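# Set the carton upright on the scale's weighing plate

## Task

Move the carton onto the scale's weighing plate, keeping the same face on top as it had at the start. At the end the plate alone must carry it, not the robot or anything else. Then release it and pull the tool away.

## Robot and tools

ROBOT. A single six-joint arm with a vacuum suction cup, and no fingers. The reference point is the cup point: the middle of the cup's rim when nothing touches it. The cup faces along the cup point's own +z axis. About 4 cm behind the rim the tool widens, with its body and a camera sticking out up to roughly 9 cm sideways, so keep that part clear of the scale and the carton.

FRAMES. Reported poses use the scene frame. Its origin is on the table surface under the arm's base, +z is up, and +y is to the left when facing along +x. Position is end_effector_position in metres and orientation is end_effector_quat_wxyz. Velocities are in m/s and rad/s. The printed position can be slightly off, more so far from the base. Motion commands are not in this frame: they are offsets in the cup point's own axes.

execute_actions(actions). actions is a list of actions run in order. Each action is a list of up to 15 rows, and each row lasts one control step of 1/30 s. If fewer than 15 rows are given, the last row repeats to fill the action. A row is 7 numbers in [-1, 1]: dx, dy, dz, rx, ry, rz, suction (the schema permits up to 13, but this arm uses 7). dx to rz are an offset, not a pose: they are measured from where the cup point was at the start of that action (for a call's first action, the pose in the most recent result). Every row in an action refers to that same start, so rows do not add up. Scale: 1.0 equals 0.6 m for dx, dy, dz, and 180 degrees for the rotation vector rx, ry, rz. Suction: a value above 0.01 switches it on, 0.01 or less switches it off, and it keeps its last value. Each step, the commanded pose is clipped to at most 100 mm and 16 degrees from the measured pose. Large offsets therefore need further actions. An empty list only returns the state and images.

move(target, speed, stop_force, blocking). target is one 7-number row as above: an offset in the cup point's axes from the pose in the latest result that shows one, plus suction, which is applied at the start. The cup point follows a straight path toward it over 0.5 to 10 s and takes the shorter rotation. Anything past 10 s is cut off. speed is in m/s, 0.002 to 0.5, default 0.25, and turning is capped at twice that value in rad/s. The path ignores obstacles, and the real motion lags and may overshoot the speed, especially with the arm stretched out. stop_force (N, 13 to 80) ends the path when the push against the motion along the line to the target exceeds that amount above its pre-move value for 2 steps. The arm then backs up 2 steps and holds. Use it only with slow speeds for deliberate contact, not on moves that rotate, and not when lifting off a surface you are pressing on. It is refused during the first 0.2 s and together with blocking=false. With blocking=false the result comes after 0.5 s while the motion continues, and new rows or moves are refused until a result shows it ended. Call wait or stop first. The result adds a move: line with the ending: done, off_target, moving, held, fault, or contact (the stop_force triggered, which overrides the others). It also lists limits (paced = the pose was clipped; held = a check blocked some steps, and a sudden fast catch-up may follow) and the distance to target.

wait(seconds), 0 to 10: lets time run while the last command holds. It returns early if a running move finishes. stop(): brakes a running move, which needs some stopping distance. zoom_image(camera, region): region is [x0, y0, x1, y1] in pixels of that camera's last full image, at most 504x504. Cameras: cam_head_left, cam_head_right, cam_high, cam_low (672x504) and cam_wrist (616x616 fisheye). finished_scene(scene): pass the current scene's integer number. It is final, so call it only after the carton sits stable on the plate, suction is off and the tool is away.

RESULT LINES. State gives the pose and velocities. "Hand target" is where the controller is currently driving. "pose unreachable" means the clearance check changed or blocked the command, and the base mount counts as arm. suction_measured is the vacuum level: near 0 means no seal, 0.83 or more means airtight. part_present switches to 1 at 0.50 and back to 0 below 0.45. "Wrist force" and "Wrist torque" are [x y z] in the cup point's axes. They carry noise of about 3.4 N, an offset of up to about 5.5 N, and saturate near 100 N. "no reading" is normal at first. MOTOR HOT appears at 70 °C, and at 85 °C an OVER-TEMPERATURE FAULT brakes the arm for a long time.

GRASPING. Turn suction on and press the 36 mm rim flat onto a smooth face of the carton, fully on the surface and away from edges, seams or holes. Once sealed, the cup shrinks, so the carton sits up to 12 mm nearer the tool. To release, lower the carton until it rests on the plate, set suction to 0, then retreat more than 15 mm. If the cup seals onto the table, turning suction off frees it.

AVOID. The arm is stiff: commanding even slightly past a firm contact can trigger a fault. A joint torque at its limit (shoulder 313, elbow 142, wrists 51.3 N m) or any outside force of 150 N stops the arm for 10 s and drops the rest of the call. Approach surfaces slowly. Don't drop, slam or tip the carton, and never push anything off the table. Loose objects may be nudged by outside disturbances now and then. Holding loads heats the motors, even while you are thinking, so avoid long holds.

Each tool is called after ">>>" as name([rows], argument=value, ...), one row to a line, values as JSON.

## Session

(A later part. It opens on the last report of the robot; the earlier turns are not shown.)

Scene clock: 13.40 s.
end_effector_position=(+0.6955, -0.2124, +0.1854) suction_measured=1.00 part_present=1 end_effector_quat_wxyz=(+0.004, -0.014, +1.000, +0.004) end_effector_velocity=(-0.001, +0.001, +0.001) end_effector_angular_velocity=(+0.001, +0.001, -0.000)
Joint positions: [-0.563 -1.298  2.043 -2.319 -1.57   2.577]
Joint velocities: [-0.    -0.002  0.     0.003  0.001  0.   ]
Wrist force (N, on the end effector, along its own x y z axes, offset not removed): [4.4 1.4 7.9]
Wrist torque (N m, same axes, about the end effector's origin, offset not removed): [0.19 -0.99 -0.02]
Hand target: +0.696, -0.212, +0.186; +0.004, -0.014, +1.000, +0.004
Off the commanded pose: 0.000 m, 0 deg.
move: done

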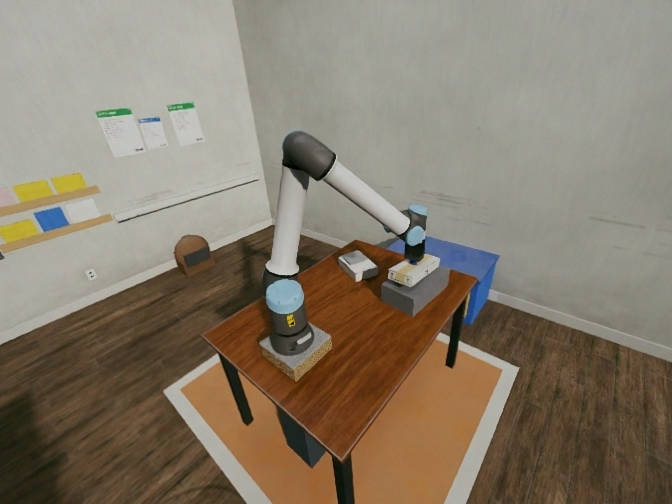

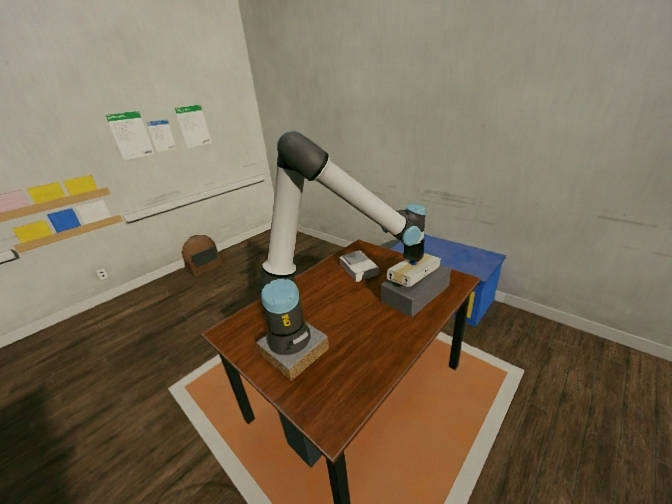

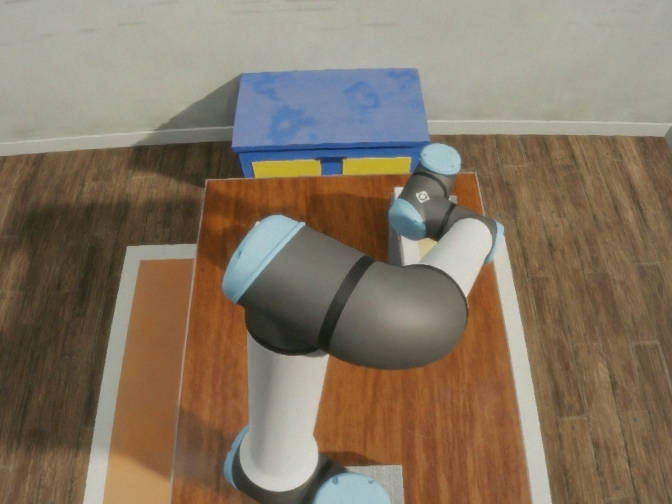

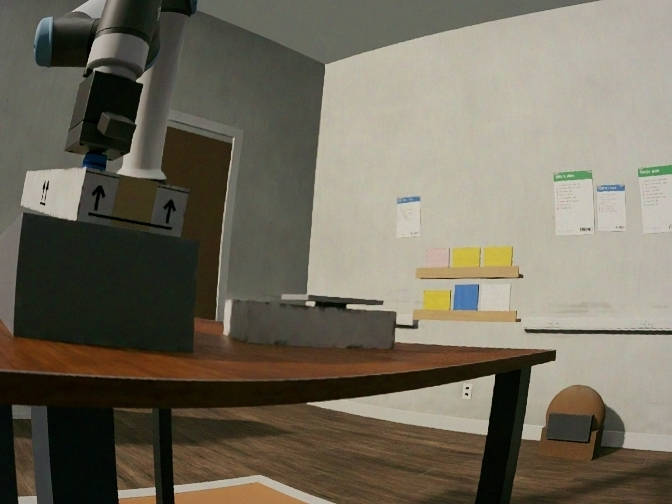

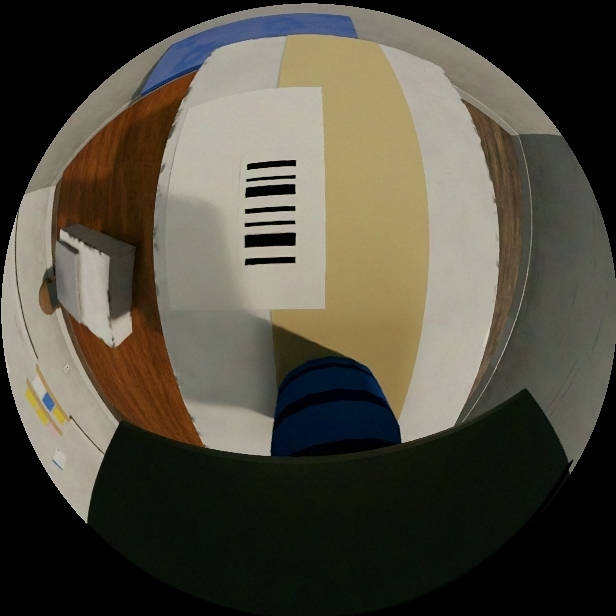

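Heavy at the far end this time.

>>> move(target=[0,0,0.045,0,0,0,1], speed=0.05)

>>> move(target=[0,0,-0.04,0,0,0,0], speed=0.04)

>>> move(target=[-0.12,0,0.0,0,0,0,0])

>>> move(target=[0,0,0.04,0,0,0,1], speed=0.03)

>>> move(target=[0,0,-0.07,0,0,0,1], speed=0.06)

Scene clock: 20.33 s.
end_effector_position=(+0.6957, -0.2122, +0.1586) suction_measured=1.00 part_present=1 end_effector_quat_wxyz=(+0.004, -0.014, +1.000, +0.004) end_effector_velocity=(+0.000, -0.000, -0.002) end_effector_angular_velocity=(-0.001, -0.001, -0.001)
Joint positions: [-0.563 -1.264  2.059 -2.369 -1.57   2.577]
Joint velocities: [-0.     0.003  0.    -0.004 -0.     0.001]
Wrist force (N, on the end effector, along its own x y z axes, offset not removed): [3.9 0.1 4.3]
Wrist torque (N m, same axes, about the end effector's origin, offset not removed): [-0.08 -0.10 0.12]
Hand target: +0.696, -0.212, +0.158; +0.004, -0.014, +1.000, +0.004
Off the commanded pose: 0.000 m, 0 deg.
move: done

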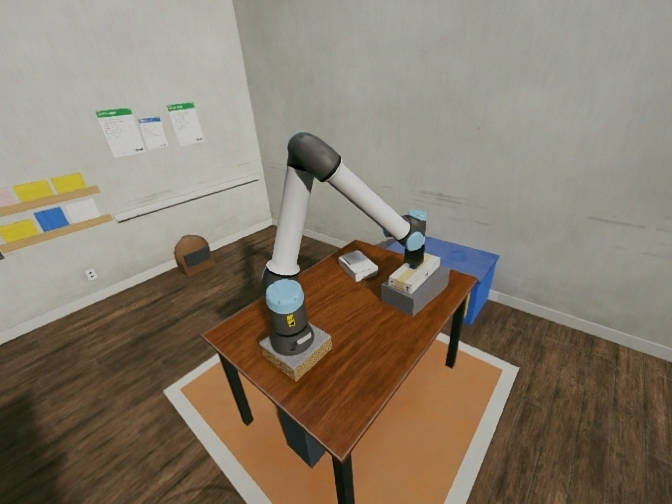

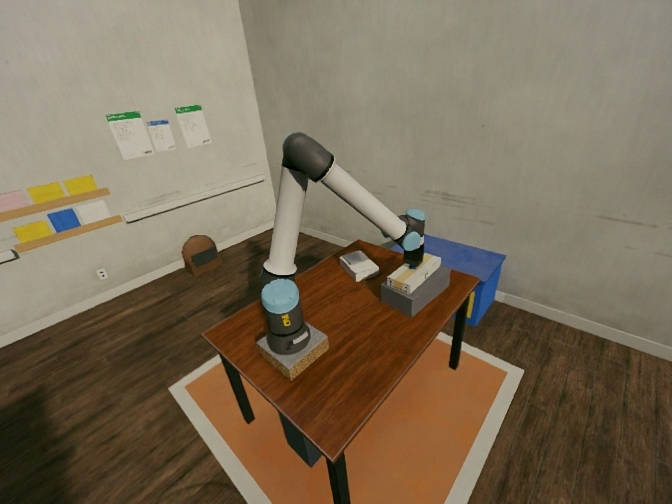

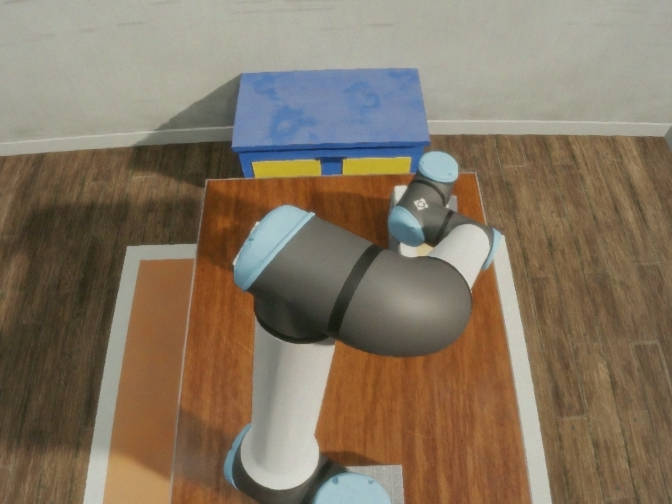

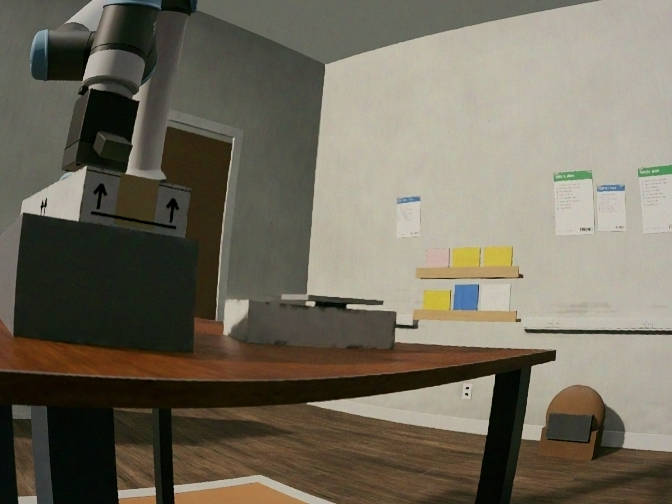

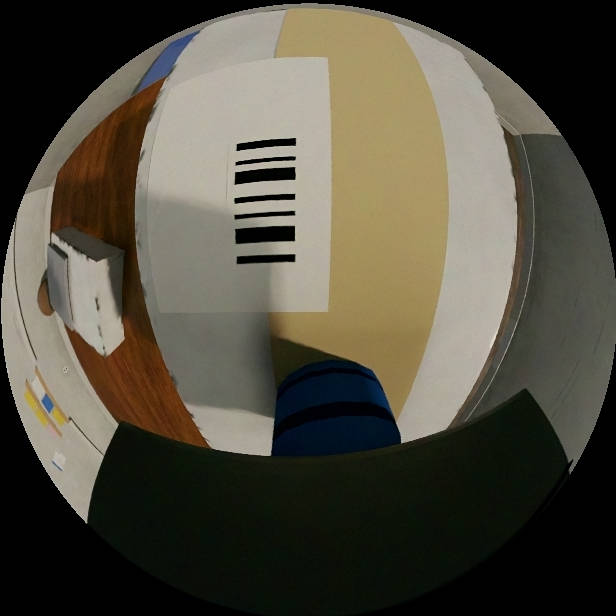

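Scene clock: 21.30 s.
end_effector_position=(+0.6955, -0.2124, +0.1824) suction_measured=0.00 part_present=0 end_effector_quat_wxyz=(+0.004, -0.014, +1.000, +0.004) end_effector_velocity=(-0.001, -0.000, +0.001) end_effector_angular_velocity=(-0.000, +0.001, -0.001)
Joint positions: [-0.563 -1.295  2.044 -2.324 -1.57   2.577]
Joint velocities: [-0.    -0.002 -0.     0.003 -0.001  0.001]
Wrist force (N, on the end effector, along its own x y z axes, offset not removed): [-2.2 0.2 -1.1]
Wrist torque (N m, same axes, about the end effector's origin, offset not removed): [-0.21 0.14 0.07]
Hand target: +0.696, -0.212, +0.183; +0.004, -0.014, +1.000, +0.004
Off the commanded pose: 0.000 m, 0 deg.
move: done

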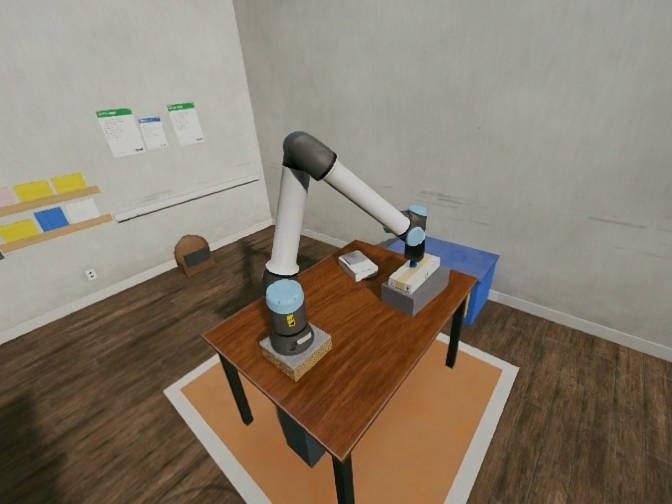

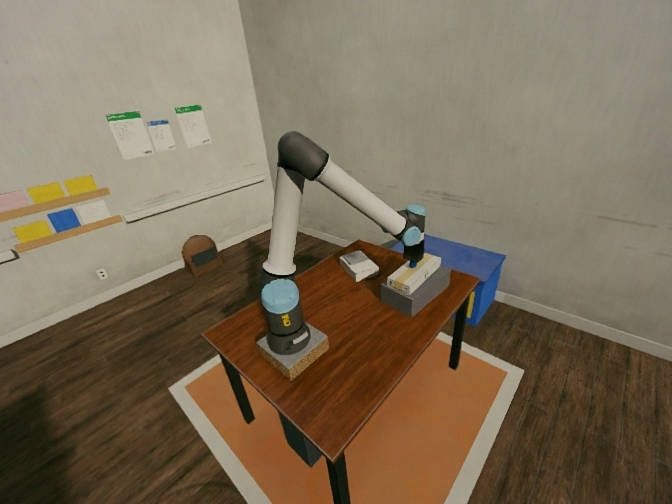

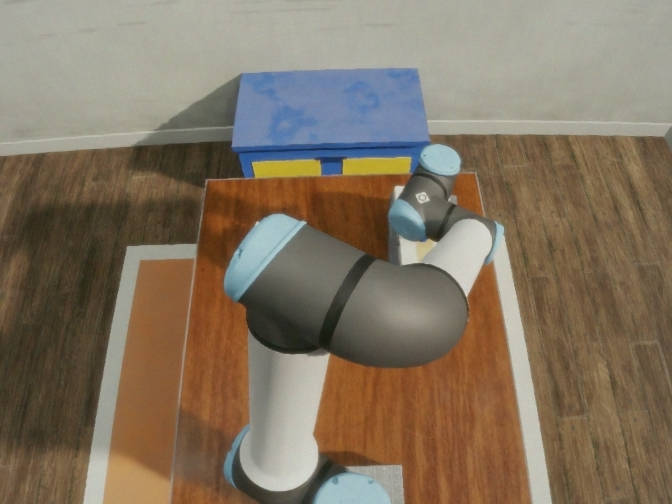

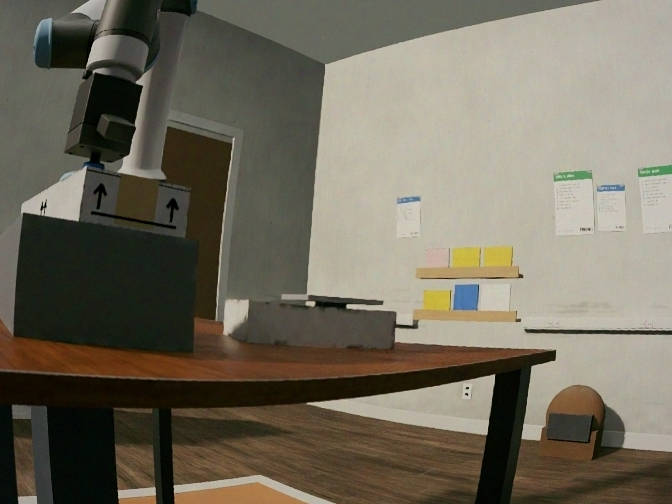

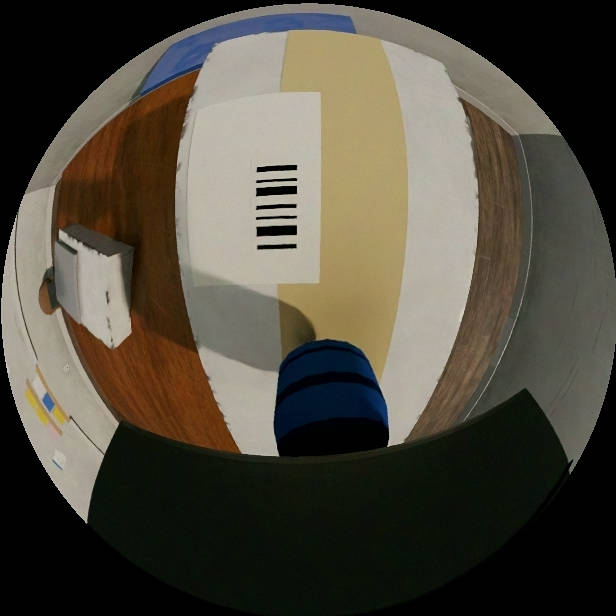

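Scene clock: 22.23 s.
end_effector_position=(+0.7674, -0.2103, +0.1829) suction_measured=0.00 part_present=0 end_effector_quat_wxyz=(+0.004, -0.014, +1.000, +0.004) end_effector_velocity=(+0.002, -0.001, +0.001) end_effector_angular_velocity=(-0.001, +0.000, +0.000)
Joint positions: [-0.513 -1.202  1.909 -2.282 -1.57   2.627]
Joint velocities: [ 0.001  0.003 -0.005  0.003 -0.001  0.001]
Wrist force (N, on the end effector, along its own x y z axes, offset not removed): [1.1 -0.1 -2.3]
Wrist torque (N m, same axes, about the end effector's origin, offset not removed): [-0.13 -0.49 -0.02]
Hand target: +0.768, -0.210, +0.183; +0.004, -0.014, +1.000, +0.004
Off the commanded pose: 0.000 m, 0 deg.
move: done

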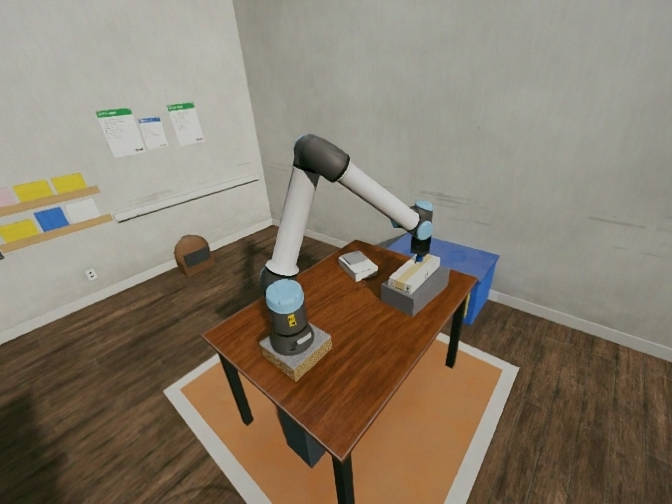

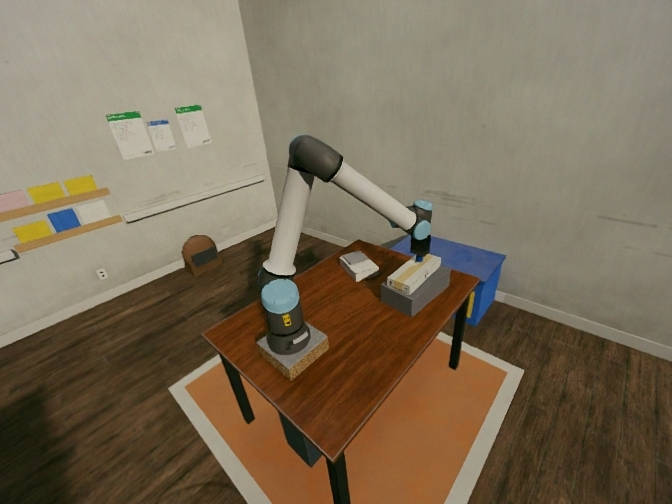

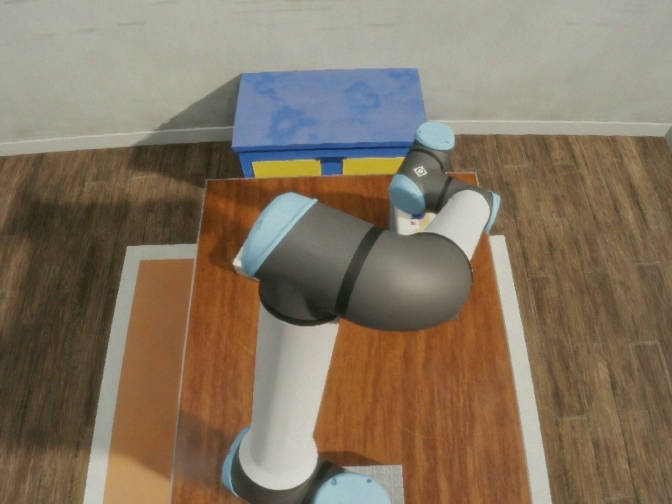

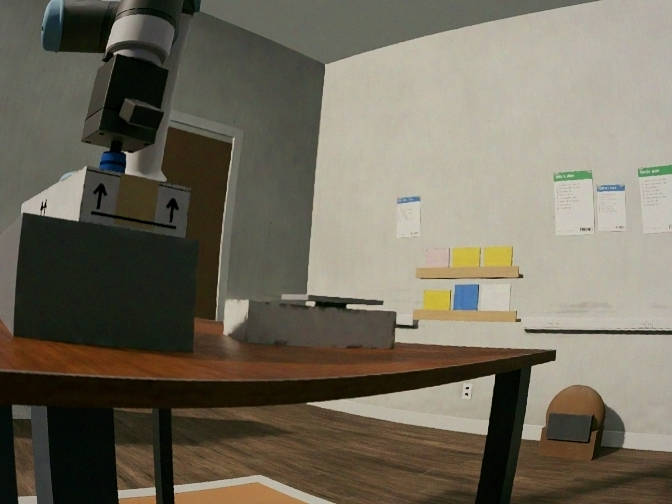

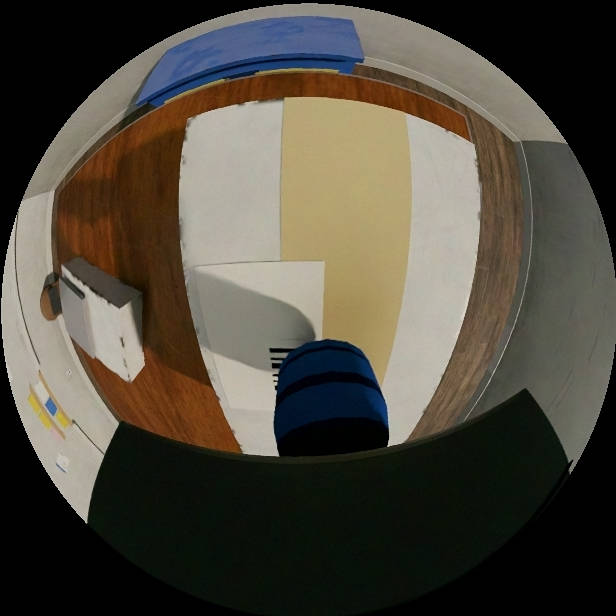

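Scene clock: 23.37 s.
end_effector_position=(+0.7675, -0.2101, +0.1590) suction_measured=1.00 part_present=1 end_effector_quat_wxyz=(+0.004, -0.014, +1.000, +0.004) end_effector_velocity=(-0.000, +0.000, -0.002) end_effector_angular_velocity=(+0.001, +0.001, +0.000)
Joint positions: [-0.513 -1.174  1.922 -2.323 -1.57   2.627]
Joint velocities: [-0.     0.002  0.001 -0.002  0.001 -0.   ]
Wrist force (N, on the end effector, along its own x y z axes, offset not removed): [4.5 4.8 12.7]
Wrist torque (N m, same axes, about the end effector's origin, offset not removed): [0.67 -0.58 0.08]
Hand target: +0.768, -0.210, +0.159; +0.004, -0.014, +1.000, +0.004
Off the commanded pose: 0.000 m, 0 deg.
move: done

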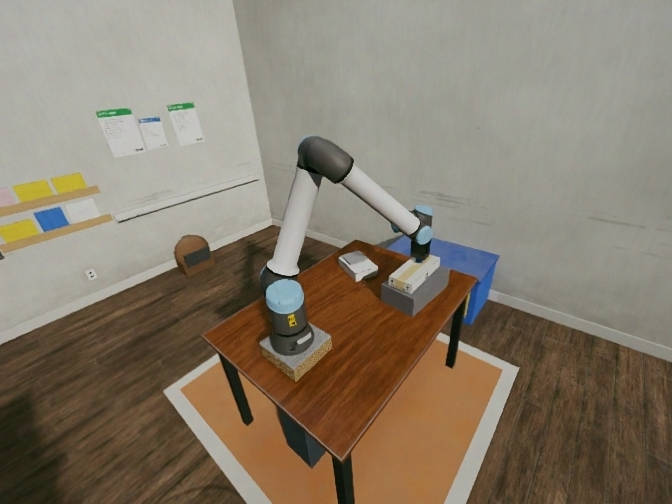

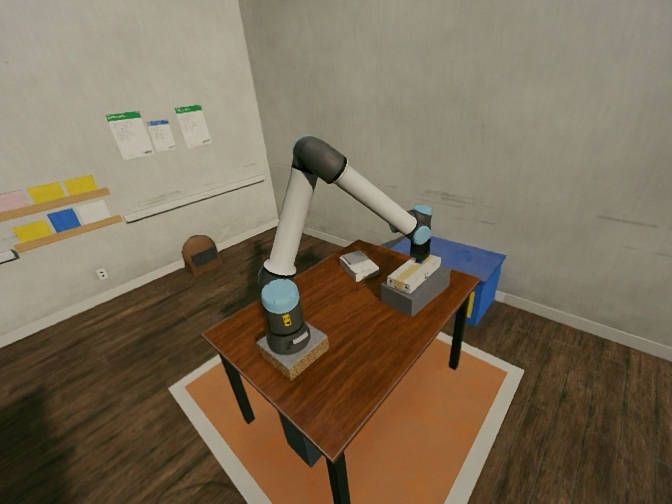

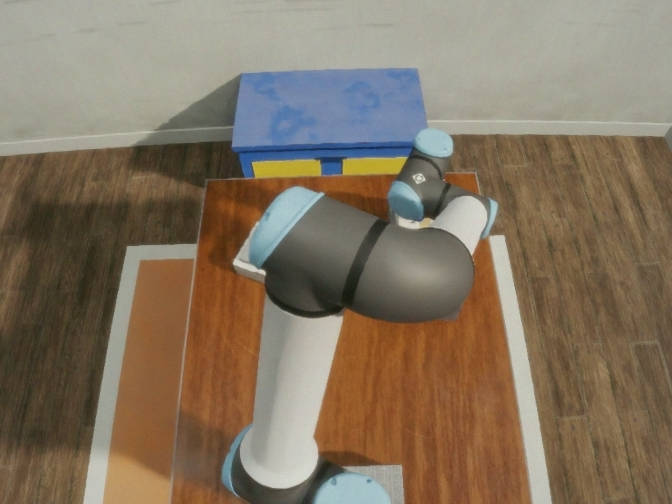

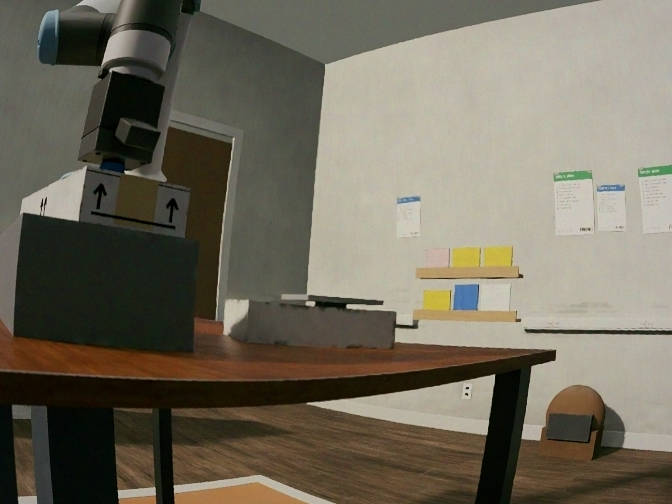

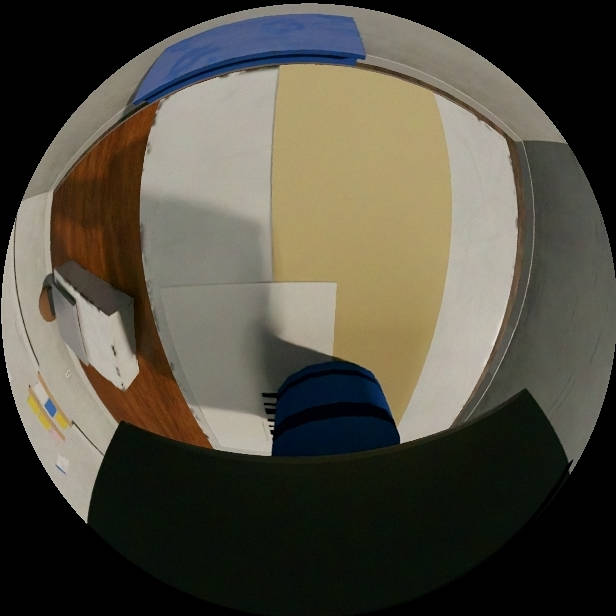

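Scene clock: 24.47 s.
end_effector_position=(+0.7672, -0.2105, +0.2009) suction_measured=1.00 part_present=1 end_effector_quat_wxyz=(+0.004, -0.014, +1.000, +0.004) end_effector_velocity=(+0.000, -0.000, +0.002) end_effector_angular_velocity=(+0.000, -0.001, -0.001)
Joint positions: [-0.513 -1.221  1.897 -2.25  -1.57   2.627]
Joint velocities: [-0.    -0.002 -0.001  0.002  0.001  0.001]
Wrist force (N, on the end effector, along its own x y z axes, offset not removed): [0.4 2.2 16.7]
Wrist torque (N m, same axes, about the end effector's origin, offset not removed): [0.16 -0.13 -0.24]
Hand target: +0.767, -0.210, +0.201; +0.004, -0.014, +1.000, +0.004
Off the commanded pose: 0.000 m, 0 deg.
move: done

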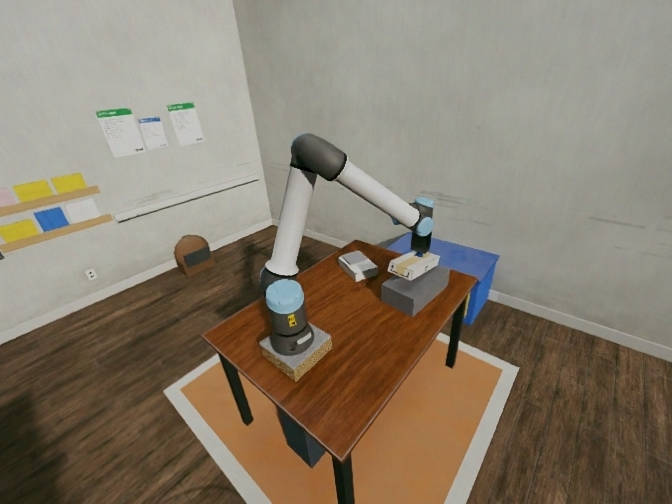

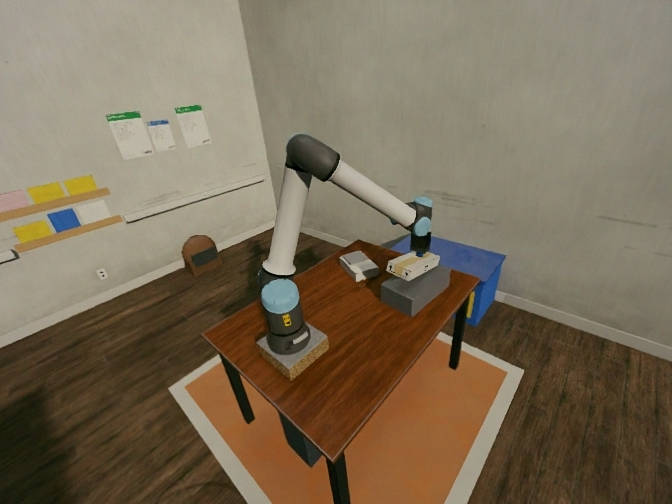

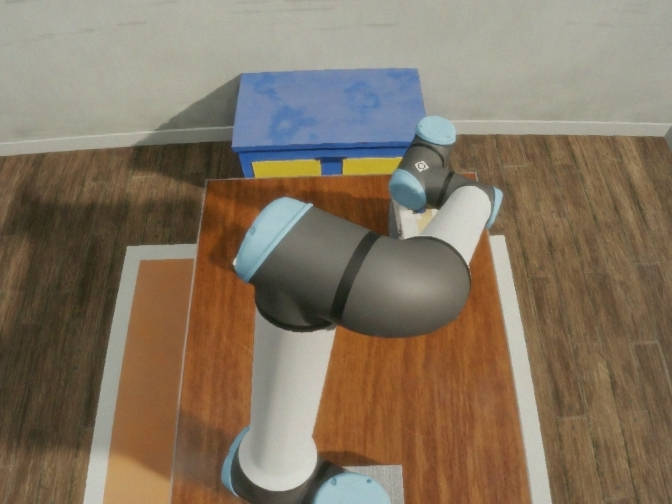

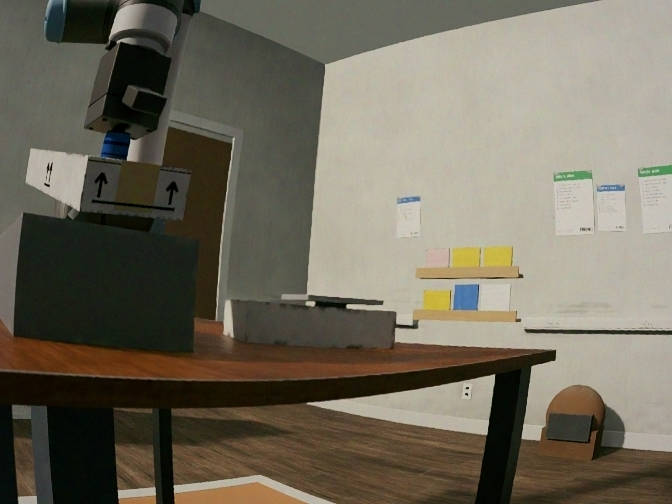

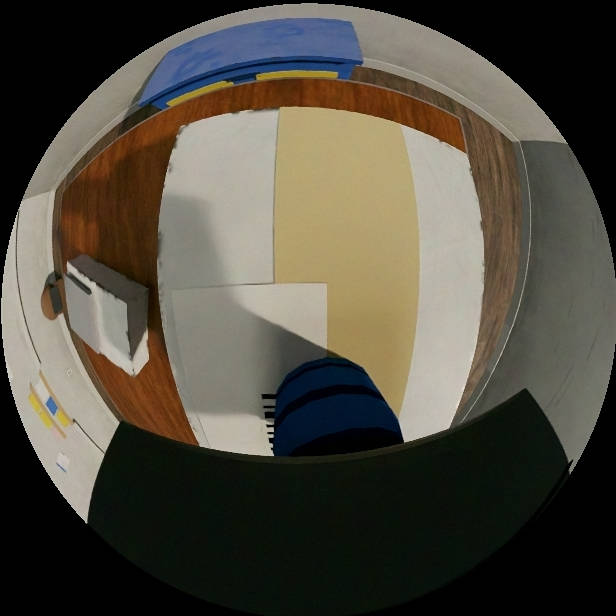

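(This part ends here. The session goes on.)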